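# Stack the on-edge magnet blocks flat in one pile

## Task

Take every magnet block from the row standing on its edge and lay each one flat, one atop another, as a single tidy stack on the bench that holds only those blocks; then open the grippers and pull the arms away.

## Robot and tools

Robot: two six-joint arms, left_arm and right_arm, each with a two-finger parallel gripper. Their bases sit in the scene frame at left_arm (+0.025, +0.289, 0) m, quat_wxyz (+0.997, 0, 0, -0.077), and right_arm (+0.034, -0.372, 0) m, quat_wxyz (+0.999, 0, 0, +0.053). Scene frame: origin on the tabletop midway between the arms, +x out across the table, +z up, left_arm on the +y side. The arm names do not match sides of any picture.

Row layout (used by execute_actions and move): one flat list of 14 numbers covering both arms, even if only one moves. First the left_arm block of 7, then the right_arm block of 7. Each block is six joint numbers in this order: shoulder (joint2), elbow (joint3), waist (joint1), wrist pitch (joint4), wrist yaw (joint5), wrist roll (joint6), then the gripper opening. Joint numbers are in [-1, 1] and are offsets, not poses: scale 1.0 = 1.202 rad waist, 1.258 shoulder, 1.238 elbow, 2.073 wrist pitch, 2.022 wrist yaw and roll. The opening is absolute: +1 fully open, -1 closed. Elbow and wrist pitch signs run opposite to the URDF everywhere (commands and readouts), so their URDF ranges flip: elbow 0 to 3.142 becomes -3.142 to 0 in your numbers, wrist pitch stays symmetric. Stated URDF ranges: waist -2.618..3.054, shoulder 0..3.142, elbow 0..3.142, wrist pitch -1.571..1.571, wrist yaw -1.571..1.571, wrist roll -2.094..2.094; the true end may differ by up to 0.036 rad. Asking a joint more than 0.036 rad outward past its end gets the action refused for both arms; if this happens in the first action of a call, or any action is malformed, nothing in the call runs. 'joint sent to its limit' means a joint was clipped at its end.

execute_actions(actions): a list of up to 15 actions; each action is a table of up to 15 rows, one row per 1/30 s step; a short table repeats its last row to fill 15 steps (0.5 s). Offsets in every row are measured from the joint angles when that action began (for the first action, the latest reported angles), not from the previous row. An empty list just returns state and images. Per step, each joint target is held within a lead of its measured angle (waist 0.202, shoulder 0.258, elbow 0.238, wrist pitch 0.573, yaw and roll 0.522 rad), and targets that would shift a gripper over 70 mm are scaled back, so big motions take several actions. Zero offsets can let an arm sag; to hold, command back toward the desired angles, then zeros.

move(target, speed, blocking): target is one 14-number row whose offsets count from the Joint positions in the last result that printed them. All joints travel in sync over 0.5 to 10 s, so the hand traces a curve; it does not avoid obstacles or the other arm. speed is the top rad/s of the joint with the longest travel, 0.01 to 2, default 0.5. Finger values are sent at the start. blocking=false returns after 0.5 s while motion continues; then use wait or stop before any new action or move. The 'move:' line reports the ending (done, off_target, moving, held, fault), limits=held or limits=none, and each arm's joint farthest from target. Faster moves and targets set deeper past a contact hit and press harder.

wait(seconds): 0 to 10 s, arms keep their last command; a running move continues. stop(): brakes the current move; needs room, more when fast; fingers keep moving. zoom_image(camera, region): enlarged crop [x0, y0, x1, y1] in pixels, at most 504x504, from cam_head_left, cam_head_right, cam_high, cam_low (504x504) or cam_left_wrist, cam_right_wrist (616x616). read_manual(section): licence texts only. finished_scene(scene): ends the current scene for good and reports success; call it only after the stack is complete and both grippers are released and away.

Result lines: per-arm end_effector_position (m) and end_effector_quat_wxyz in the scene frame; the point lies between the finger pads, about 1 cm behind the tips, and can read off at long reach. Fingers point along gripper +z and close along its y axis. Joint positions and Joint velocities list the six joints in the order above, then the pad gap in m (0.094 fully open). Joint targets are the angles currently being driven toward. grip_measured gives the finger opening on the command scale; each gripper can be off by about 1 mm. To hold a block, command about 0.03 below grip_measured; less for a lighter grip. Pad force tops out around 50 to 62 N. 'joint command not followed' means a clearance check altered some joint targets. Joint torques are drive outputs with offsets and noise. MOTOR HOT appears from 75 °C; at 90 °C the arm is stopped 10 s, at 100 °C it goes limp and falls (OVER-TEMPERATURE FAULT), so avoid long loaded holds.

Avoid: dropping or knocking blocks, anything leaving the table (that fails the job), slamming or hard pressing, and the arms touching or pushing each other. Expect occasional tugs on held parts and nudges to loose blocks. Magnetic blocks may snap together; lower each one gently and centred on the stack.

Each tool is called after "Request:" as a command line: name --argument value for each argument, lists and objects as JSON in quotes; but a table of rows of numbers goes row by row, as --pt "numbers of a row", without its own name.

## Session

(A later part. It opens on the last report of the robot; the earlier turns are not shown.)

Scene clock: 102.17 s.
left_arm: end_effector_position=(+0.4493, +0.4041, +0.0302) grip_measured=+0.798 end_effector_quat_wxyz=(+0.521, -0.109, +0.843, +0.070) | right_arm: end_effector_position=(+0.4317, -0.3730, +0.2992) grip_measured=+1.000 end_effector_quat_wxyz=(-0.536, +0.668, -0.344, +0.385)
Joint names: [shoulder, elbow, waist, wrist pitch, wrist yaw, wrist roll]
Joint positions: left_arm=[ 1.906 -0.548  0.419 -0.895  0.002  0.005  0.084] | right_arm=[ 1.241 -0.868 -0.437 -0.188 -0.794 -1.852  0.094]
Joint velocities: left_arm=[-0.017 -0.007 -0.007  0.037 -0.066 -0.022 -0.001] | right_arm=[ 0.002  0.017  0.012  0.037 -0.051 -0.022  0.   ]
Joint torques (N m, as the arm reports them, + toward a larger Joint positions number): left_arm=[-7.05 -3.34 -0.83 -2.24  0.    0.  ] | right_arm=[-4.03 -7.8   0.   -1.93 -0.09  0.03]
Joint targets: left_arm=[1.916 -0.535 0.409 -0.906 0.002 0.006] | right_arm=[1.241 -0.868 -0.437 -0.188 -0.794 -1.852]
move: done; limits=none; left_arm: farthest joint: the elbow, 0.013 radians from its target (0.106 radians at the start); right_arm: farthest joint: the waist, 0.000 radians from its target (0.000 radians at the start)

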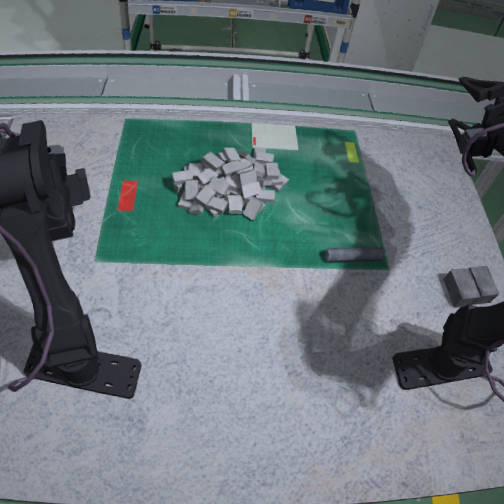

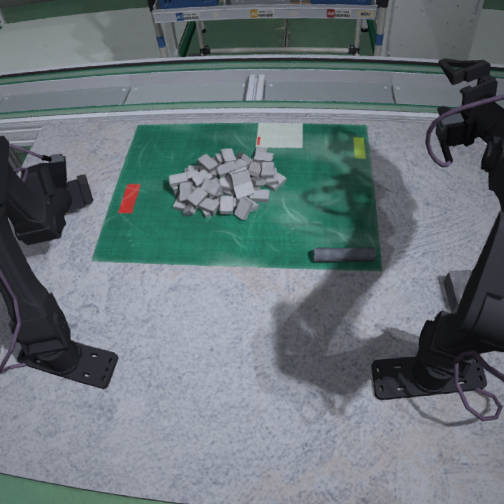

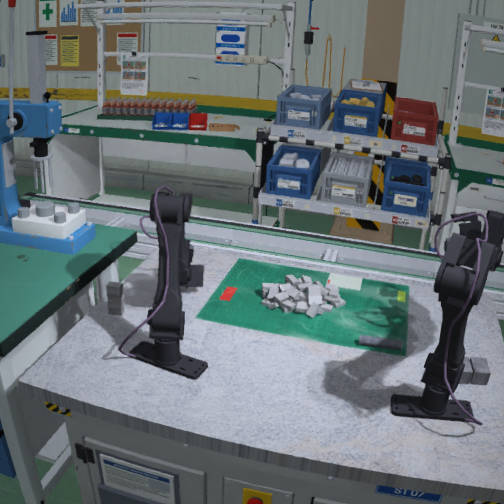

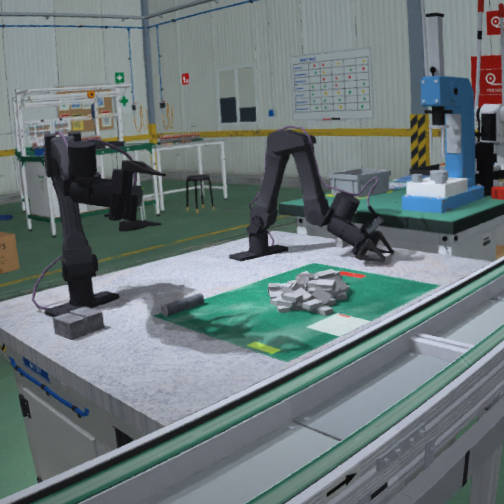

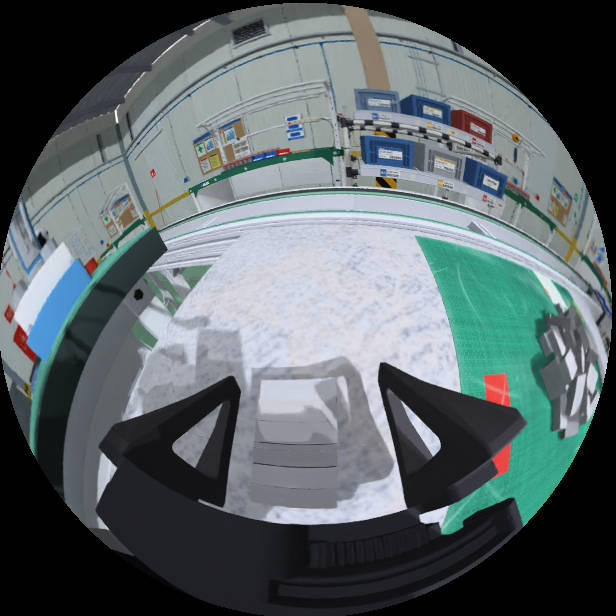

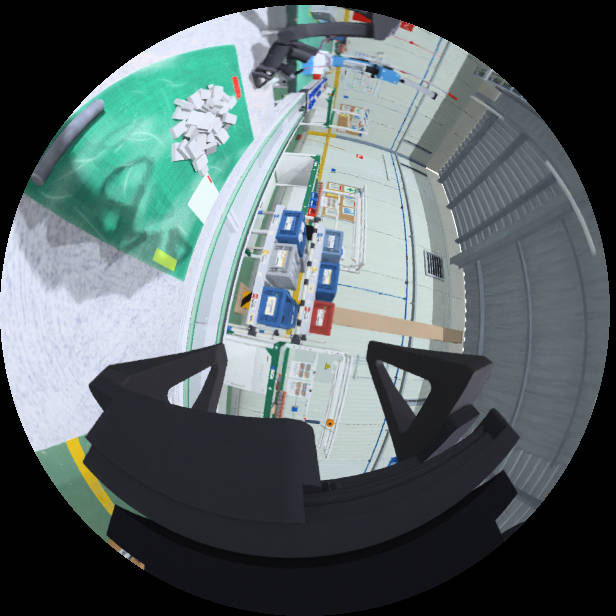

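Request:
move --target '[0.02,0,0.021,-0.008,0,0,0.4,0,0,0,0,0,0,1]' --speed 0.05

Request:
execute_actions --actions '[[[0,0,0,0,0,0,0.05,0,0,0,0,0,0,1]]]'

Request:
zoom_image --camera "cam_left_wrist" --region '[200,330,420,530]'

Scene clock: 107.17 s.
left_arm: end_effector_position=(+0.4468, +0.4107, +0.0257) grip_measured=+0.402 end_effector_quat_wxyz=(+0.517, -0.116, +0.845, +0.074) | right_arm: end_effector_position=(+0.4317, -0.3730, +0.2992) grip_measured=+1.000 end_effector_quat_wxyz=(-0.536, +0.668, -0.344, +0.385)
Joint names: [shoulder, elbow, waist, wrist pitch, wrist yaw, wrist roll]
Joint positions: left_arm=[ 1.919 -0.548  0.435 -0.9    0.002  0.005  0.066] | right_arm=[ 1.241 -0.868 -0.437 -0.188 -0.794 -1.852  0.094]
Joint velocities: left_arm=[-0.012  0.002 -0.027 -0.037  0.037 -0.022 -0.001] | right_arm=[ 0.017  0.007  0.007  0.037  0.022 -0.081  0.   ]
Joint torques (N m, as the arm reports them, + toward a larger Joint positions number): left_arm=[-7.02 -4.18  0.77 -2.24  0.01  0.  ] | right_arm=[-4.   -7.75 -0.01 -1.93 -0.09  0.04]
Joint targets: left_arm=[1.931 -0.548 0.444 -0.911 0.002 0.005] | right_arm=[1.241 -0.868 -0.437 -0.188 -0.794 -1.852]
move: done; limits=none; left_arm: farthest joint: the shoulder, 0.012 radians from its target (0.026 radians at the start); right_arm: farthest joint: the waist, 0.000 radians from its target (0.000 radians at the start)

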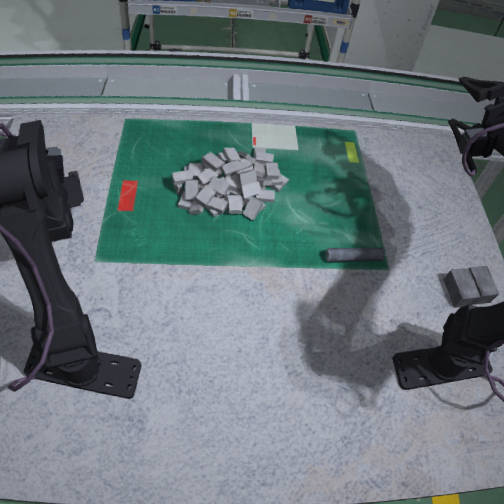

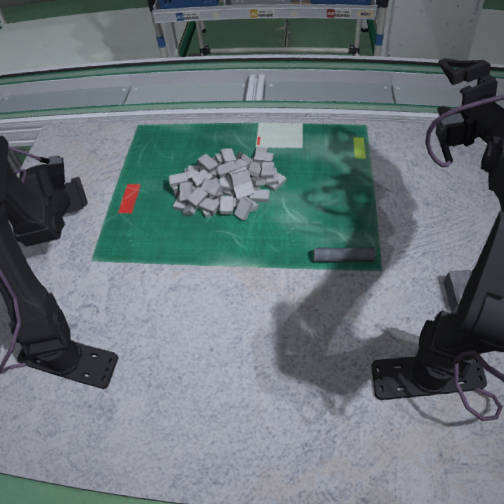

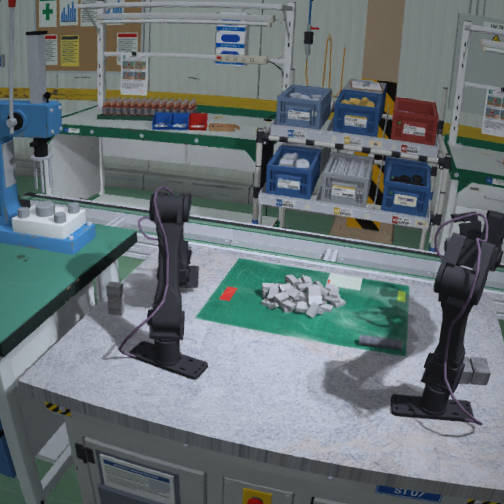

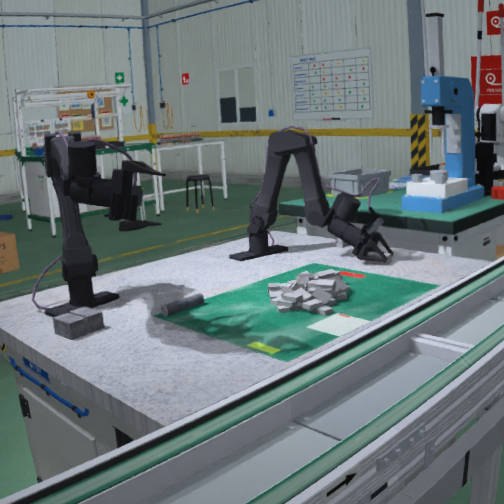

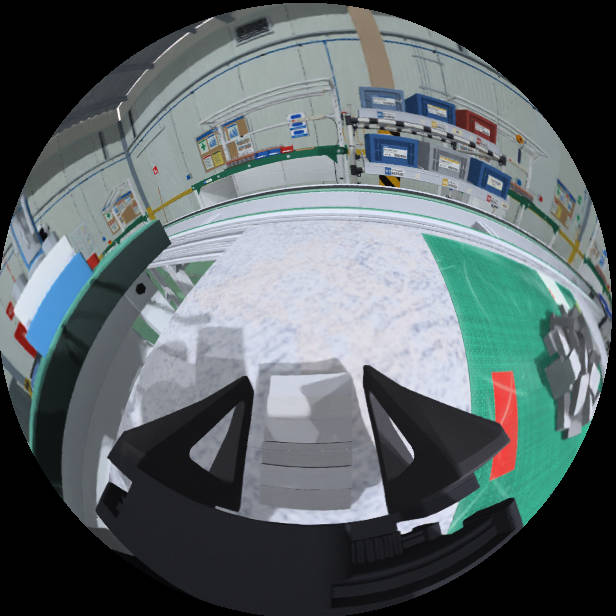

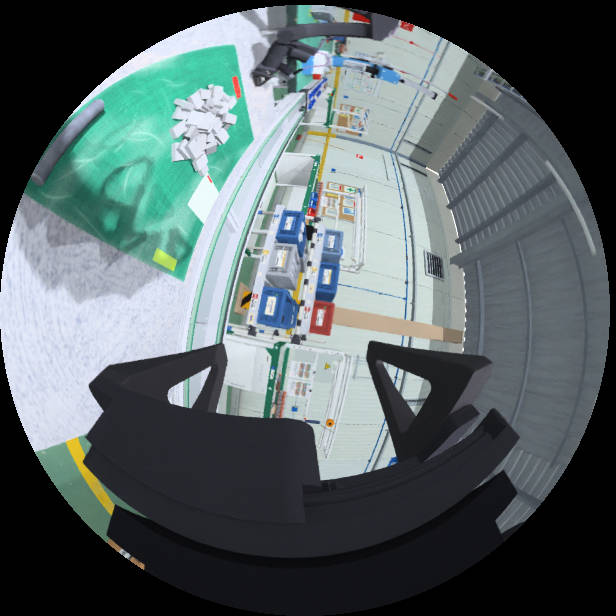

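Scene clock: 107.67 s.
left_arm: end_effector_position=(+0.4468, +0.4107, +0.0257) grip_measured=+0.052 end_effector_quat_wxyz=(+0.517, -0.116, +0.845, +0.074) | right_arm: end_effector_position=(+0.4317, -0.3730, +0.2992) grip_measured=+1.000 end_effector_quat_wxyz=(-0.536, +0.668, -0.344, +0.385)
Joint names: [shoulder, elbow, waist, wrist pitch, wrist yaw, wrist roll]
Joint positions: left_arm=[ 1.919 -0.548  0.435 -0.9    0.002  0.005  0.049] | right_arm=[ 1.241 -0.868 -0.437 -0.188 -0.794 -1.852  0.094]
Joint velocities: left_arm=[-0.007 -0.002  0.007  0.022 -0.007 -0.037 -0.   ] | right_arm=[-0.007  0.012  0.012 -0.022 -0.022 -0.051  0.   ]
Joint torques (N m, as the arm reports them, + toward a larger Joint positions number): left_arm=[-7.92 -4.16  0.03 -2.1   0.    0.  ] | right_arm=[-3.96 -7.76  0.02 -1.92 -0.09  0.03]
Joint targets: left_arm=[1.919 -0.548 0.435 -0.900 0.002 0.005] | right_arm=[1.241 -0.868 -0.437 -0.188 -0.794 -1.852]

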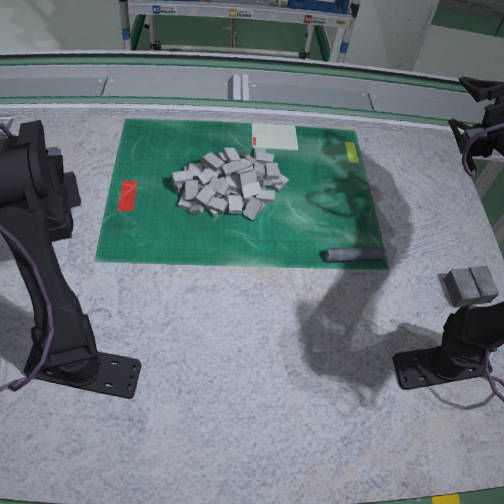

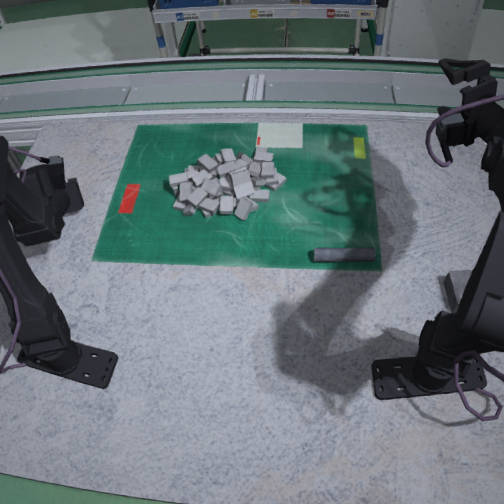

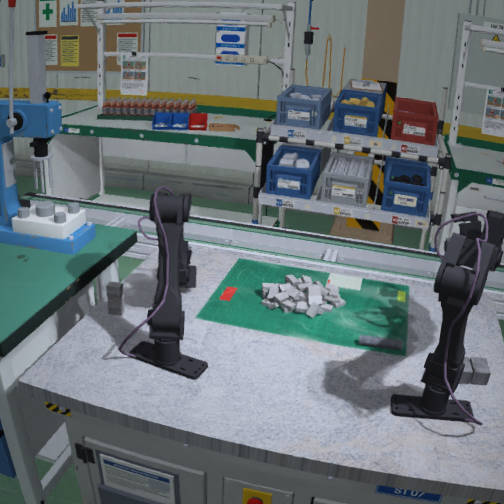

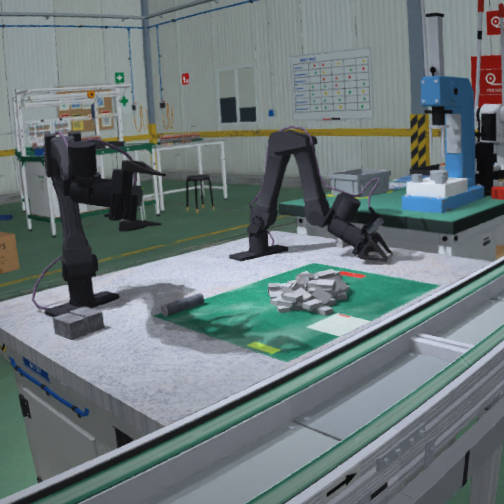

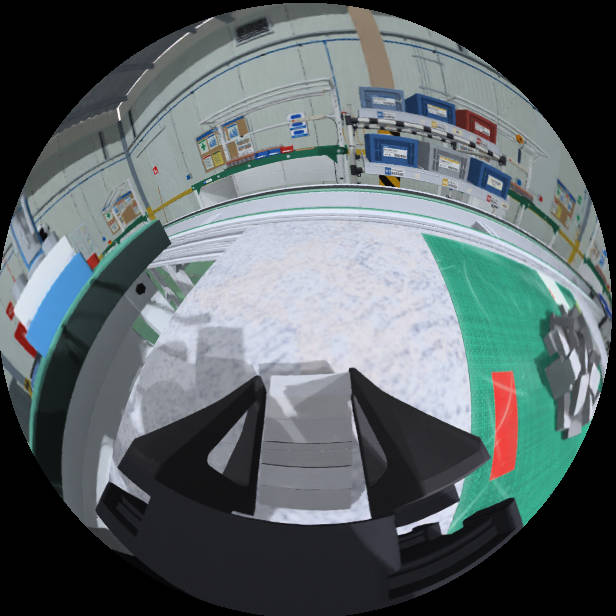

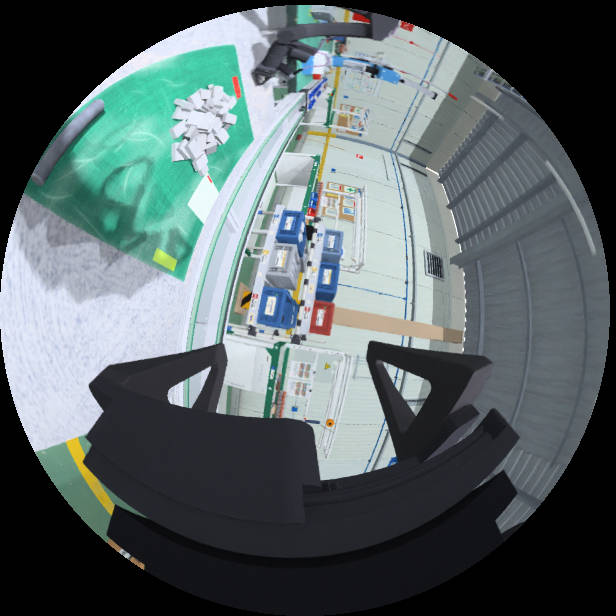

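Region (200, 330, 420, 530) of cam_left_wrist's 616x616 image, scaled by 2.291, with more detail than that image has; it fills the top 458 rows of this view, and the rest is white.

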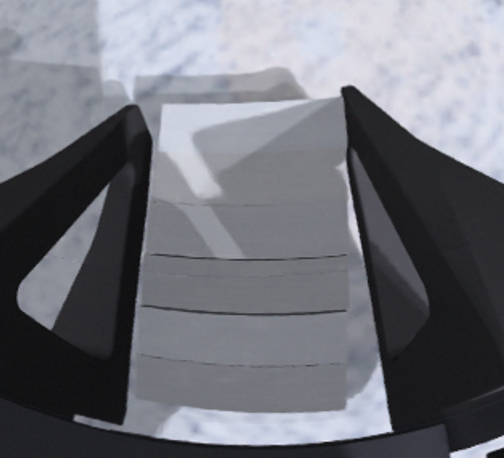

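Request:
execute_actions --actions '[[[0,0,0,0,0,0,-0.12,0,0,0,0,0,0,1]],[[0,0,0,0,0,0,-0.3,0,0,0,0,0,0,1]]]'

Request:
move --target '[-0.2,-0.09,0,0.1,0,0,-0.3,0,0,0,0,0,0,1]' --speed 0.12

Scene clock: 112.07 s.
left_arm: end_effector_position=(+0.4469, +0.4103, +0.0257) grip_measured=-0.141 end_effector_quat_wxyz=(+0.518, -0.116, +0.845, +0.073) | right_arm: end_effector_position=(+0.4317, -0.3730, +0.2992) grip_measured=+1.000 end_effector_quat_wxyz=(-0.536, +0.668, -0.344, +0.385)
Joint names: [shoulder, elbow, waist, wrist pitch, wrist yaw, wrist roll]
Joint positions: left_arm=[ 1.919 -0.548  0.435 -0.9    0.004  0.005  0.04 ] | right_arm=[ 1.241 -0.868 -0.437 -0.188 -0.794 -1.852  0.094]
Joint velocities: left_arm=[ 0.027  0.017 -0.017 -0.022 -0.081 -0.081 -0.001] | right_arm=[ 0.002 -0.017 -0.012 -0.007 -0.022 -0.051  0.   ]
Joint torques (N m, as the arm reports them, + toward a larger Joint positions number): left_arm=[-7.95 -4.19 -0.01 -2.1   0.02 -0.01] | right_arm=[-4.04 -7.81 -0.02 -1.92 -0.07  0.04]
Joint targets: left_arm=[1.919 -0.548 0.435 -0.900 0.004 0.005] | right_arm=[1.241 -0.868 -0.437 -0.188 -0.794 -1.852]

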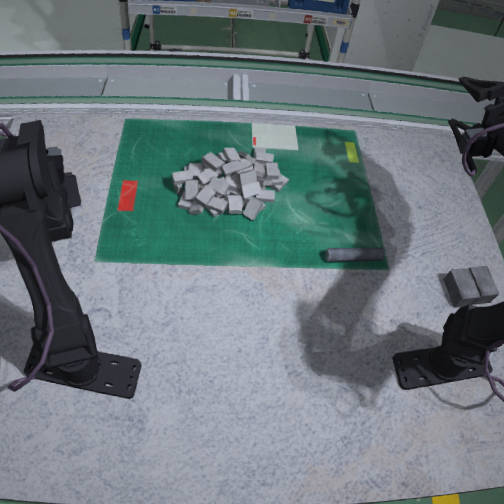

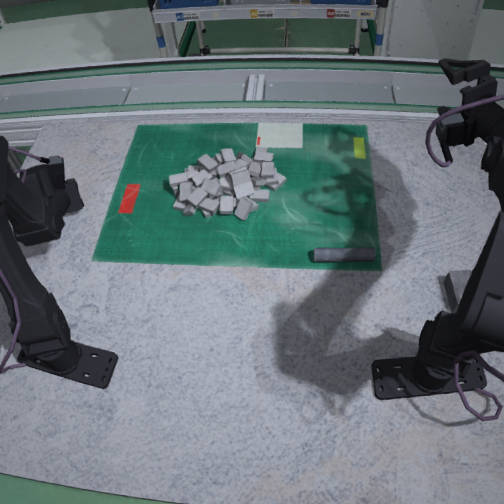

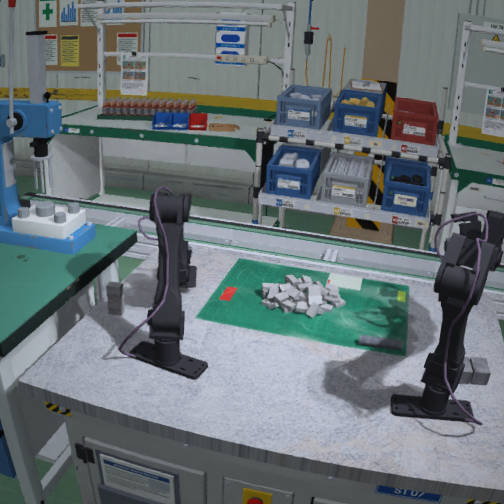

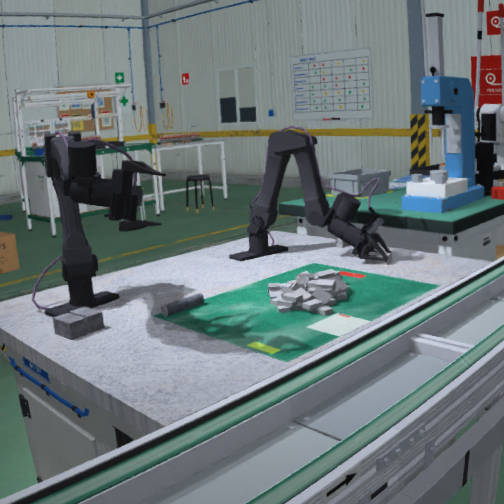

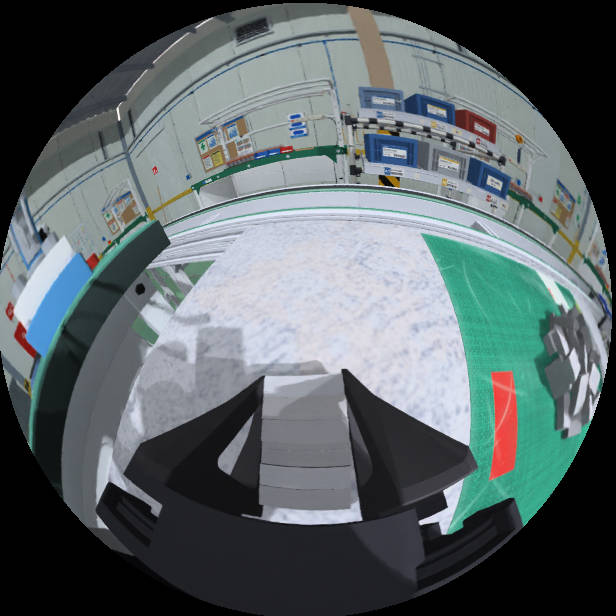

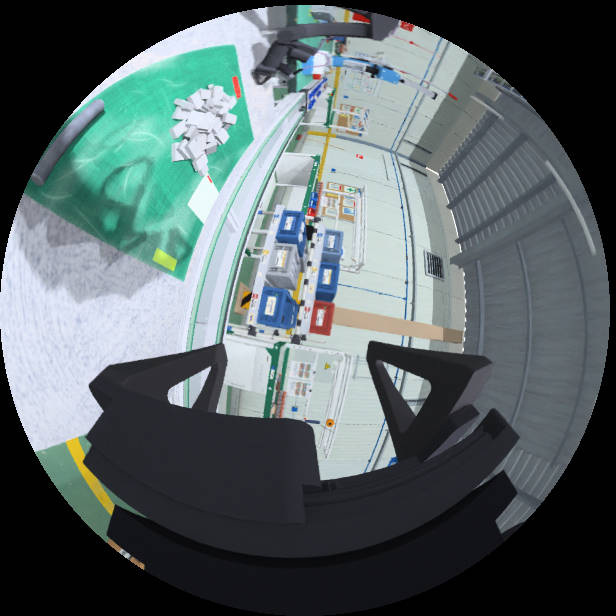

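Scene clock: 114.77 s.
left_arm: end_effector_position=(+0.4618, +0.4146, +0.1019) grip_measured=-0.141 end_effector_quat_wxyz=(+0.553, -0.112, +0.822, +0.078) | right_arm: end_effector_position=(+0.4317, -0.3730, +0.2992) grip_measured=+1.000 end_effector_quat_wxyz=(-0.536, +0.668, -0.344, +0.385)
Joint names: [shoulder, elbow, waist, wrist pitch, wrist yaw, wrist roll]
Joint positions: left_arm=[ 1.696 -0.631  0.435 -0.68   0.004  0.005  0.04 ] | right_arm=[ 1.241 -0.868 -0.437 -0.188 -0.794 -1.852  0.094]
Joint velocities: left_arm=[ 0.012 -0.012  0.002  0.037 -0.022 -0.007 -0.001] | right_arm=[-0.017  0.007 -0.012 -0.095 -0.095  0.007  0.   ]
Joint torques (N m, as the arm reports them, + toward a larger Joint positions number): left_arm=[-9.5  -7.55  0.01 -2.34  0.01  0.  ] | right_arm=[-4.   -7.77 -0.02 -1.92 -0.09  0.03]
Joint targets: left_arm=[1.668 -0.660 0.435 -0.693 0.004 0.005] | right_arm=[1.241 -0.868 -0.437 -0.188 -0.794 -1.852]
move: off_target (left_arm); limits=none; left_arm: farthest joint: the shoulder, 0.029 radians from its target (0.252 radians at the start); right_arm: farthest joint: the waist, 0.000 radians from its target (0.000 radians at the start)

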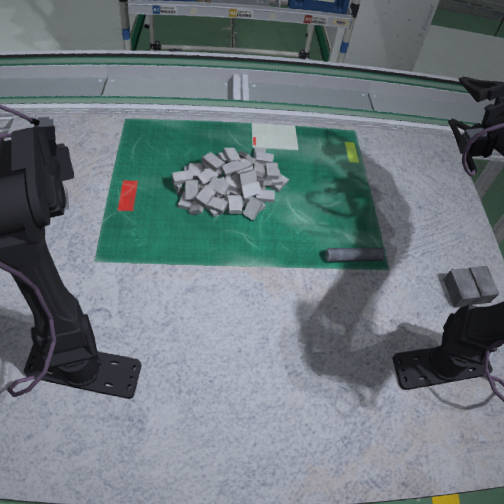

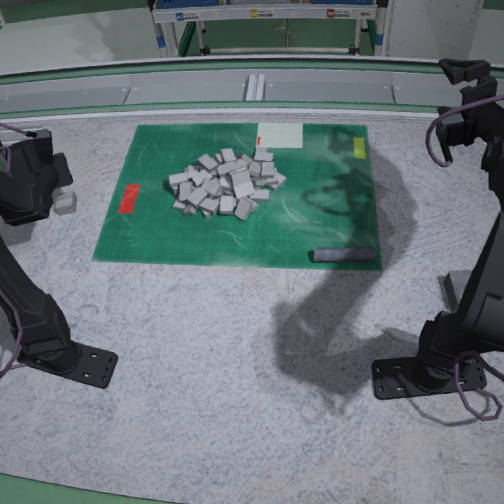

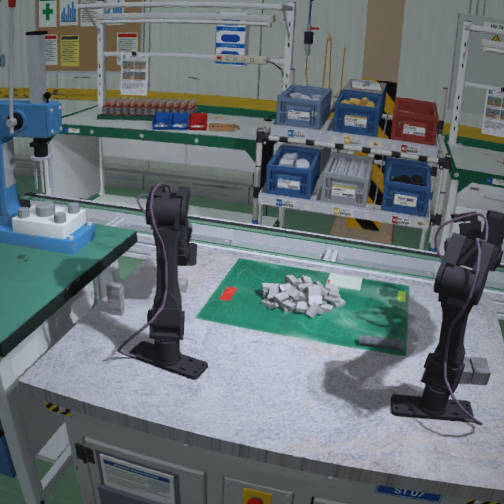

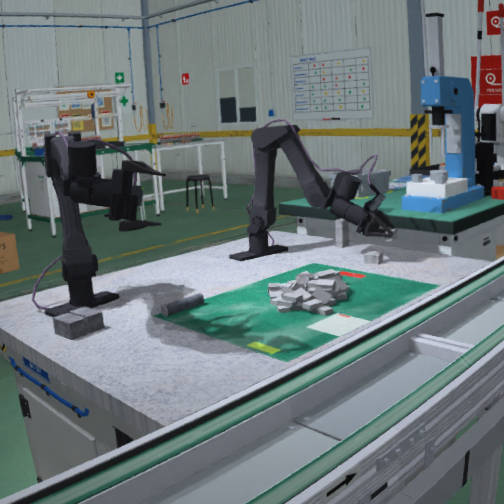

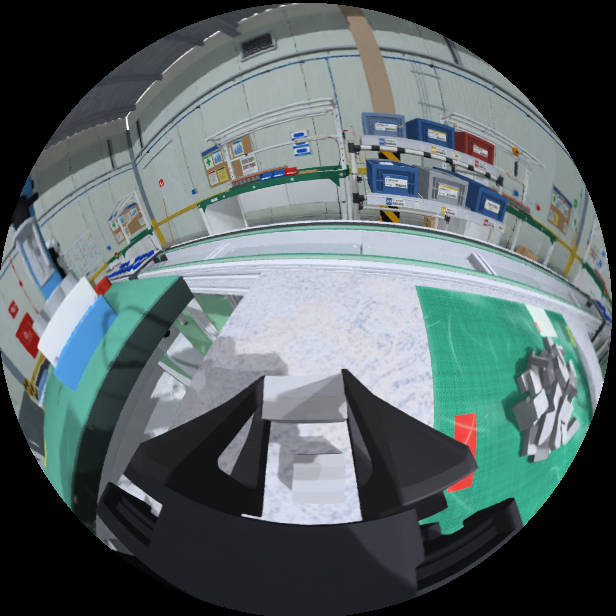

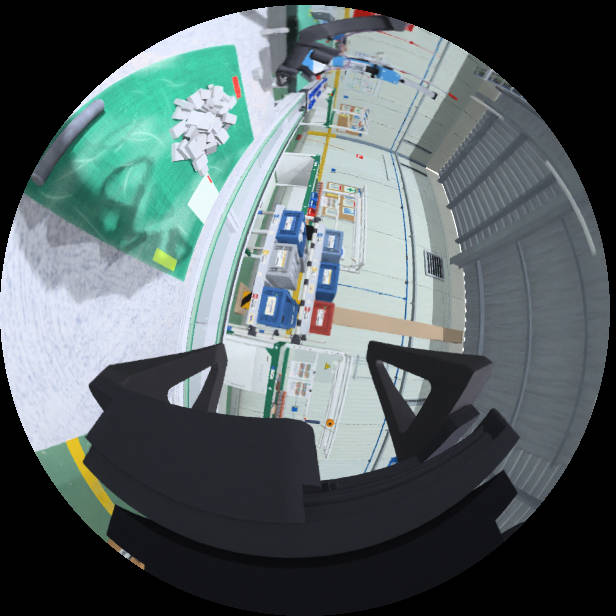

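Request:
zoom_image --camera "cam_low" --region '[335,200,415,275]'

Request:
move --target '[-0.215,-0.425,-0.537,0.635,0,0,-0.3,0,0,0,0,0,0,1]' --speed 0.6

Request:
move --target '[0.25,-0.07,-0.585,0.42,0,0,-0.3,0,0,0,0,0,0,1]' --speed 0.5

Region (335, 200, 415, 275) of cam_low's 504x504 image, scaled by 6.300, with more detail than that image has; it fills the top 472 rows of this view, and the rest is white.

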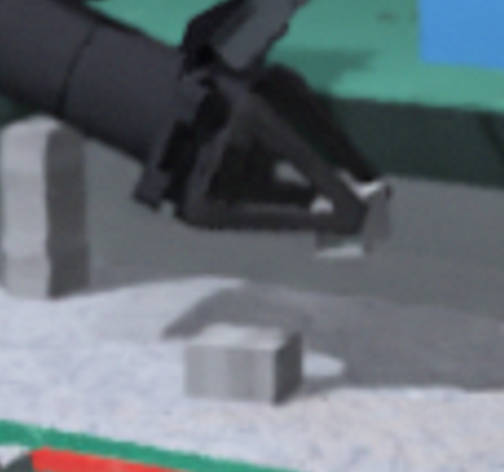

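Scene clock: 122.67 s.
left_arm: end_effector_position=(+0.3834, +0.1541, +0.1569) grip_measured=-0.141 end_effector_quat_wxyz=(+0.297, +0.174, +0.937, -0.055) | right_arm: end_effector_position=(+0.4317, -0.3730, +0.2992) grip_measured=+1.000 end_effector_quat_wxyz=(-0.536, +0.668, -0.344, +0.385)
Joint names: [shoulder, elbow, waist, wrist pitch, wrist yaw, wrist roll]
Joint positions: left_arm=[ 1.451 -1.129 -0.206  0.635  0.004  0.005  0.04 ] | right_arm=[ 1.241 -0.868 -0.437 -0.188 -0.794 -1.852  0.094]
Joint velocities: left_arm=[ 0.002  0.012 -0.002  0.007  0.022  0.037  0.   ] | right_arm=[-0.012 -0.007 -0.002  0.066 -0.007 -0.066  0.   ]
Joint torques (N m, as the arm reports them, + toward a larger Joint positions number): left_arm=[-7.99 -8.67 -0.47 -1.51  0.   -0.01] | right_arm=[-4.06 -7.7   0.   -1.93 -0.07  0.04]
Joint targets: left_arm=[1.426 -1.157 -0.211 0.637 0.004 0.005] | right_arm=[1.241 -0.868 -0.437 -0.188 -0.794 -1.852]
move: off_target (left_arm); limits=none; left_arm: farthest joint: the elbow, 0.028 radians from its target (0.526 radians at the start); right_arm: farthest joint: the waist, 0.000 radians from its target (0.000 radians at the start)

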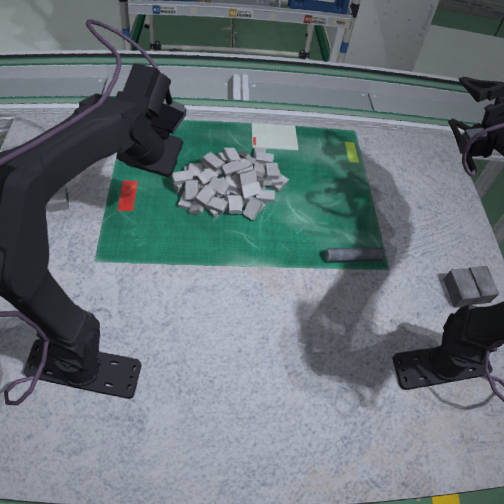

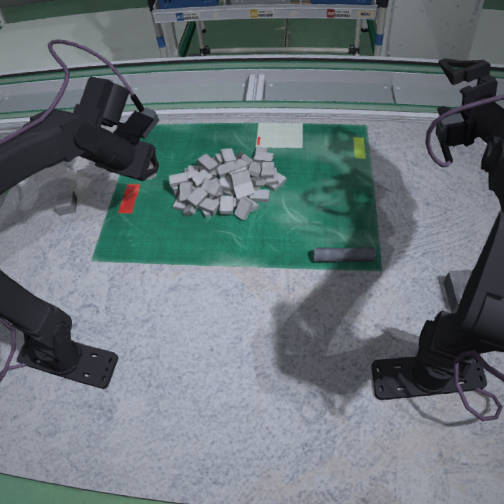

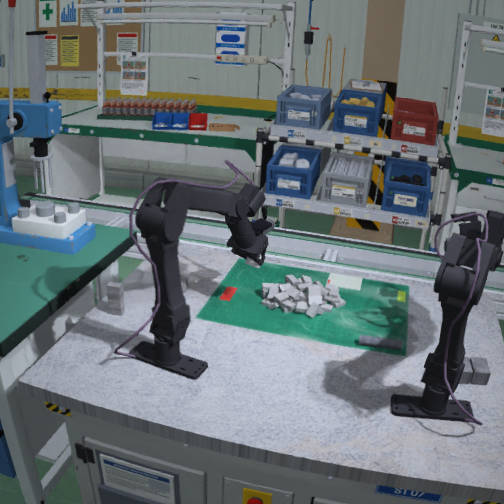

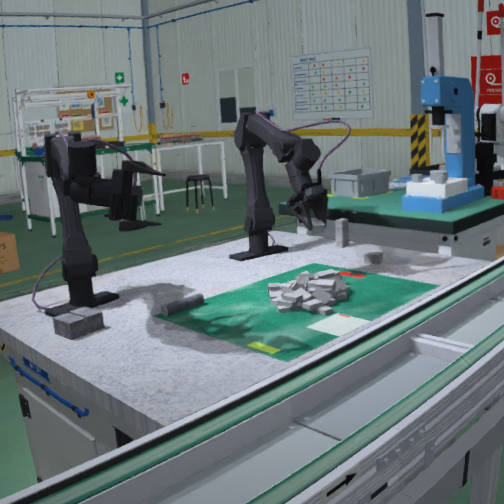

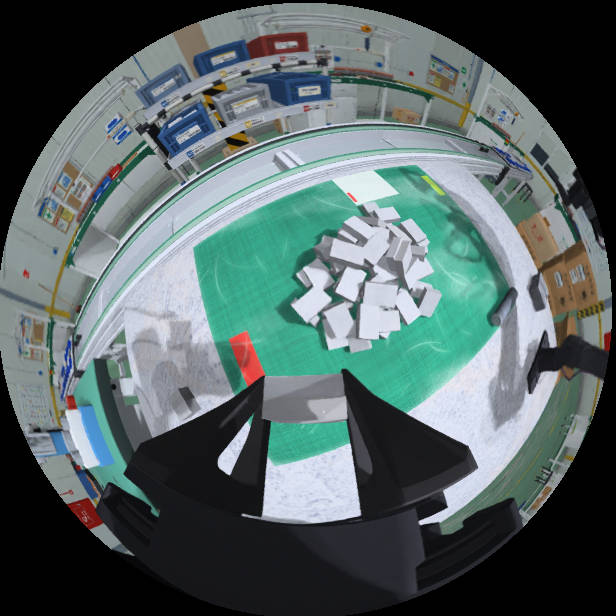

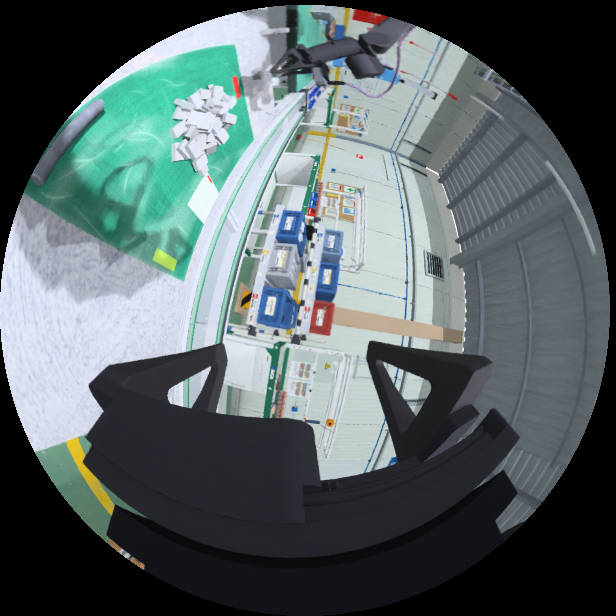

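Scene clock: 125.10 s.
left_arm: end_effector_position=(+0.1216, +0.1178, +0.0740) grip_measured=-0.141 end_effector_quat_wxyz=(-0.201, +0.493, +0.839, +0.115) | right_arm: end_effector_position=(+0.4317, -0.3730, +0.2992) grip_measured=+1.000 end_effector_quat_wxyz=(-0.536, +0.668, -0.344, +0.385)
Joint names: [shoulder, elbow, waist, wrist pitch, wrist yaw, wrist roll]
Joint positions: left_arm=[ 1.761 -1.189 -0.904  1.466  0.004  0.005  0.04 ] | right_arm=[ 1.241 -0.868 -0.437 -0.188 -0.794 -1.852  0.094]
Joint velocities: left_arm=[ 0.002 -0.002 -0.012 -0.022 -0.022 -0.007  0.001] | right_arm=[-0.002  0.012 -0.012 -0.037  0.081 -0.007  0.   ]
Joint torques (N m, as the arm reports them, + toward a larger Joint positions number): left_arm=[-6.65 -6.63 -0.41  1.21  0.03  0.  ] | right_arm=[-4.01 -7.75  0.   -1.91 -0.08  0.02]
Joint targets: left_arm=[1.765 -1.215 -0.908 1.506 0.004 0.005] | right_arm=[1.241 -0.868 -0.437 -0.188 -0.794 -1.852]
move: off_target (left_arm); limits=none; left_arm: farthest joint: the wrist pitch, 0.040 radians from its target (0.871 radians at the start); right_arm: farthest joint: the waist, 0.000 radians from its target (0.000 radians at the start)

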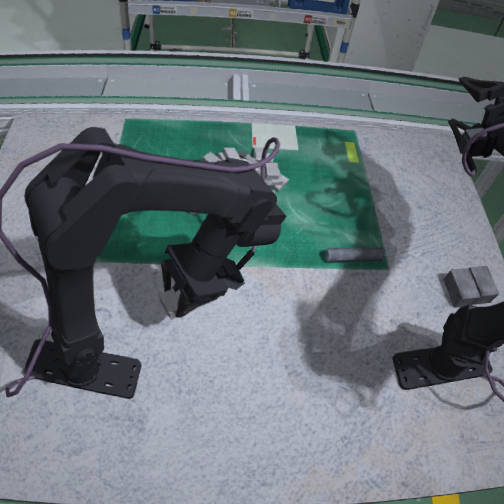

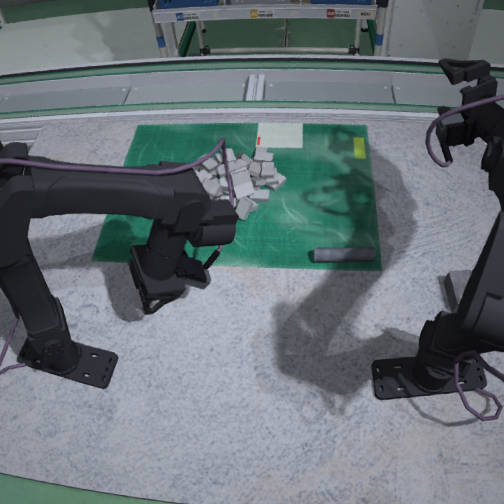

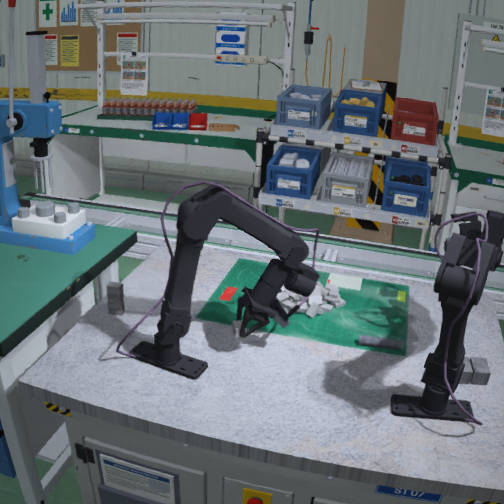

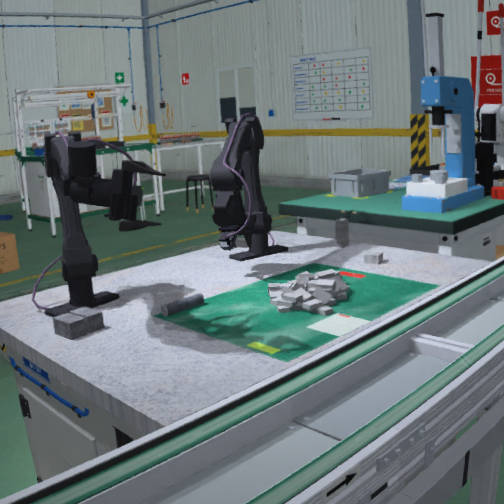

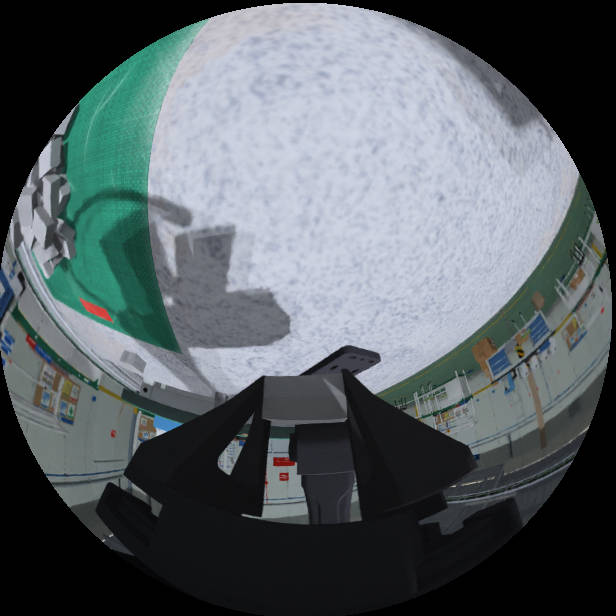

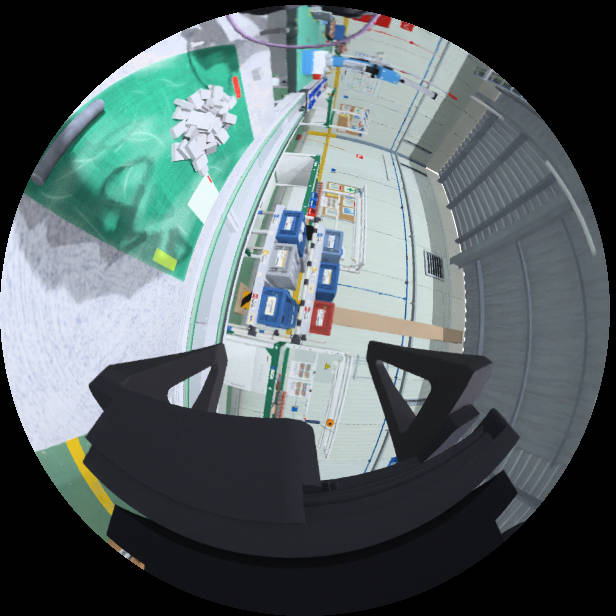

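To z≈.013: 1.877, −1.07, 1.23.

Request:
move --target '[0.096,0.098,0,-0.114,0,0,-0.3,0,0,0,0,0,0,1]' --speed 0.09

Request:
zoom_image --camera "cam_high" --region '[210,300,290,360]'

Scene clock: 134.40 s.
left_arm: end_effector_position=(+0.1253, +0.1112, +0.0142) grip_measured=-0.141 end_effector_quat_wxyz=(-0.196, +0.494, +0.840, +0.112) | right_arm: end_effector_position=(+0.4317, -0.3730, +0.2992) grip_measured=+1.000 end_effector_quat_wxyz=(-0.536, +0.668, -0.344, +0.385)
Joint names: [shoulder, elbow, waist, wrist pitch, wrist yaw, wrist roll]
Joint positions: left_arm=[ 1.875 -1.078 -0.904  1.229  0.004  0.005  0.04 ] | right_arm=[ 1.241 -0.868 -0.437 -0.188 -0.794 -1.852  0.094]
Joint velocities: left_arm=[ 0.007  0.002 -0.007 -0.007  0.037 -0.022 -0.001] | right_arm=[-0.007 -0.012 -0.027  0.022  0.022  0.066  0.   ]
Joint torques (N m, as the arm reports them, + toward a larger Joint positions number): left_arm=[-7.16 -3.54  0.03  0.75  0.01  0.  ] | right_arm=[-4.07 -7.8  -0.06 -1.93 -0.08  0.04]
Joint targets: left_arm=[1.881 -1.068 -0.904 1.229 0.004 0.005] | right_arm=[1.241 -0.868 -0.437 -0.188 -0.794 -1.852]
move: done; limits=none; left_arm: farthest joint: the elbow, 0.011 radians from its target (0.121 radians at the start); right_arm: farthest joint: the waist, 0.000 radians from its target (0.000 radians at the start)

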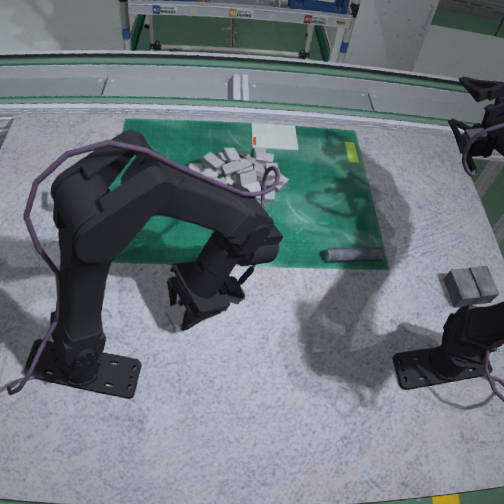

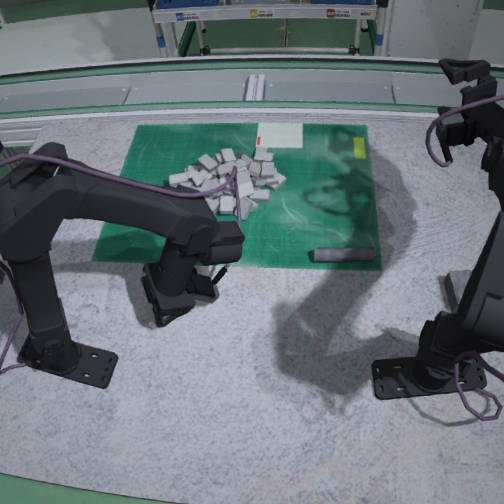

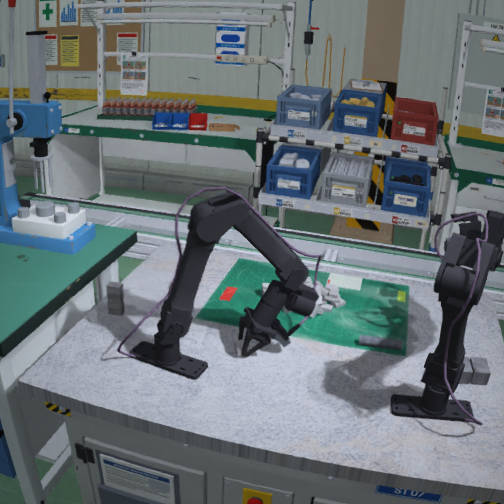

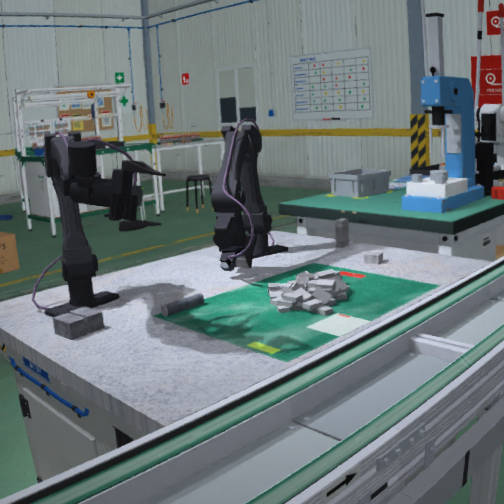

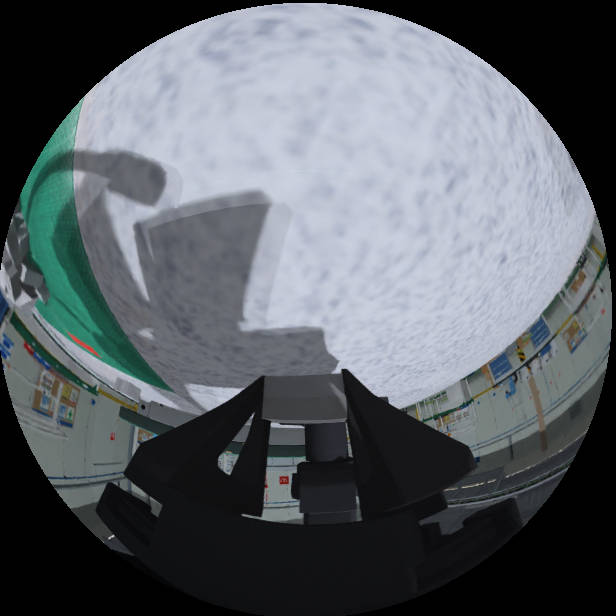

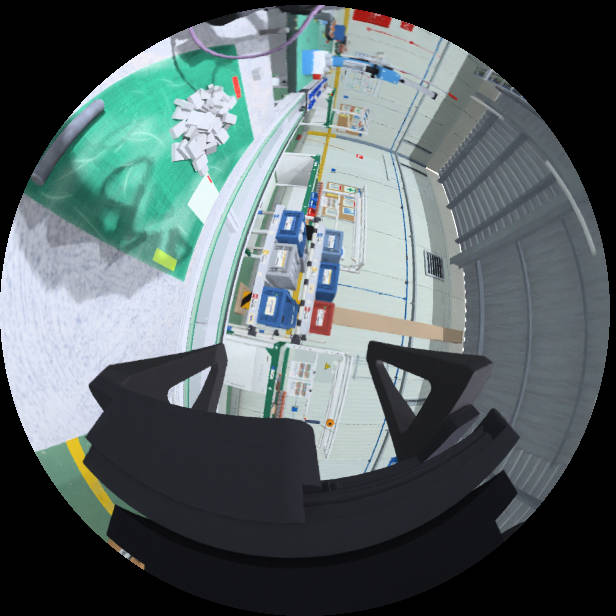

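Region (210, 300, 290, 360) of cam_high's 504x504 image, scaled by 6.300, with more detail than that image has; it fills the top 378 rows of this view, and the rest is white.

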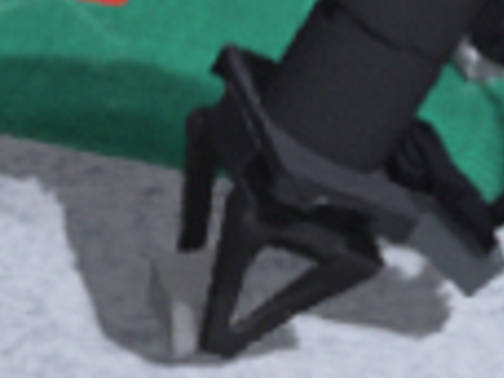

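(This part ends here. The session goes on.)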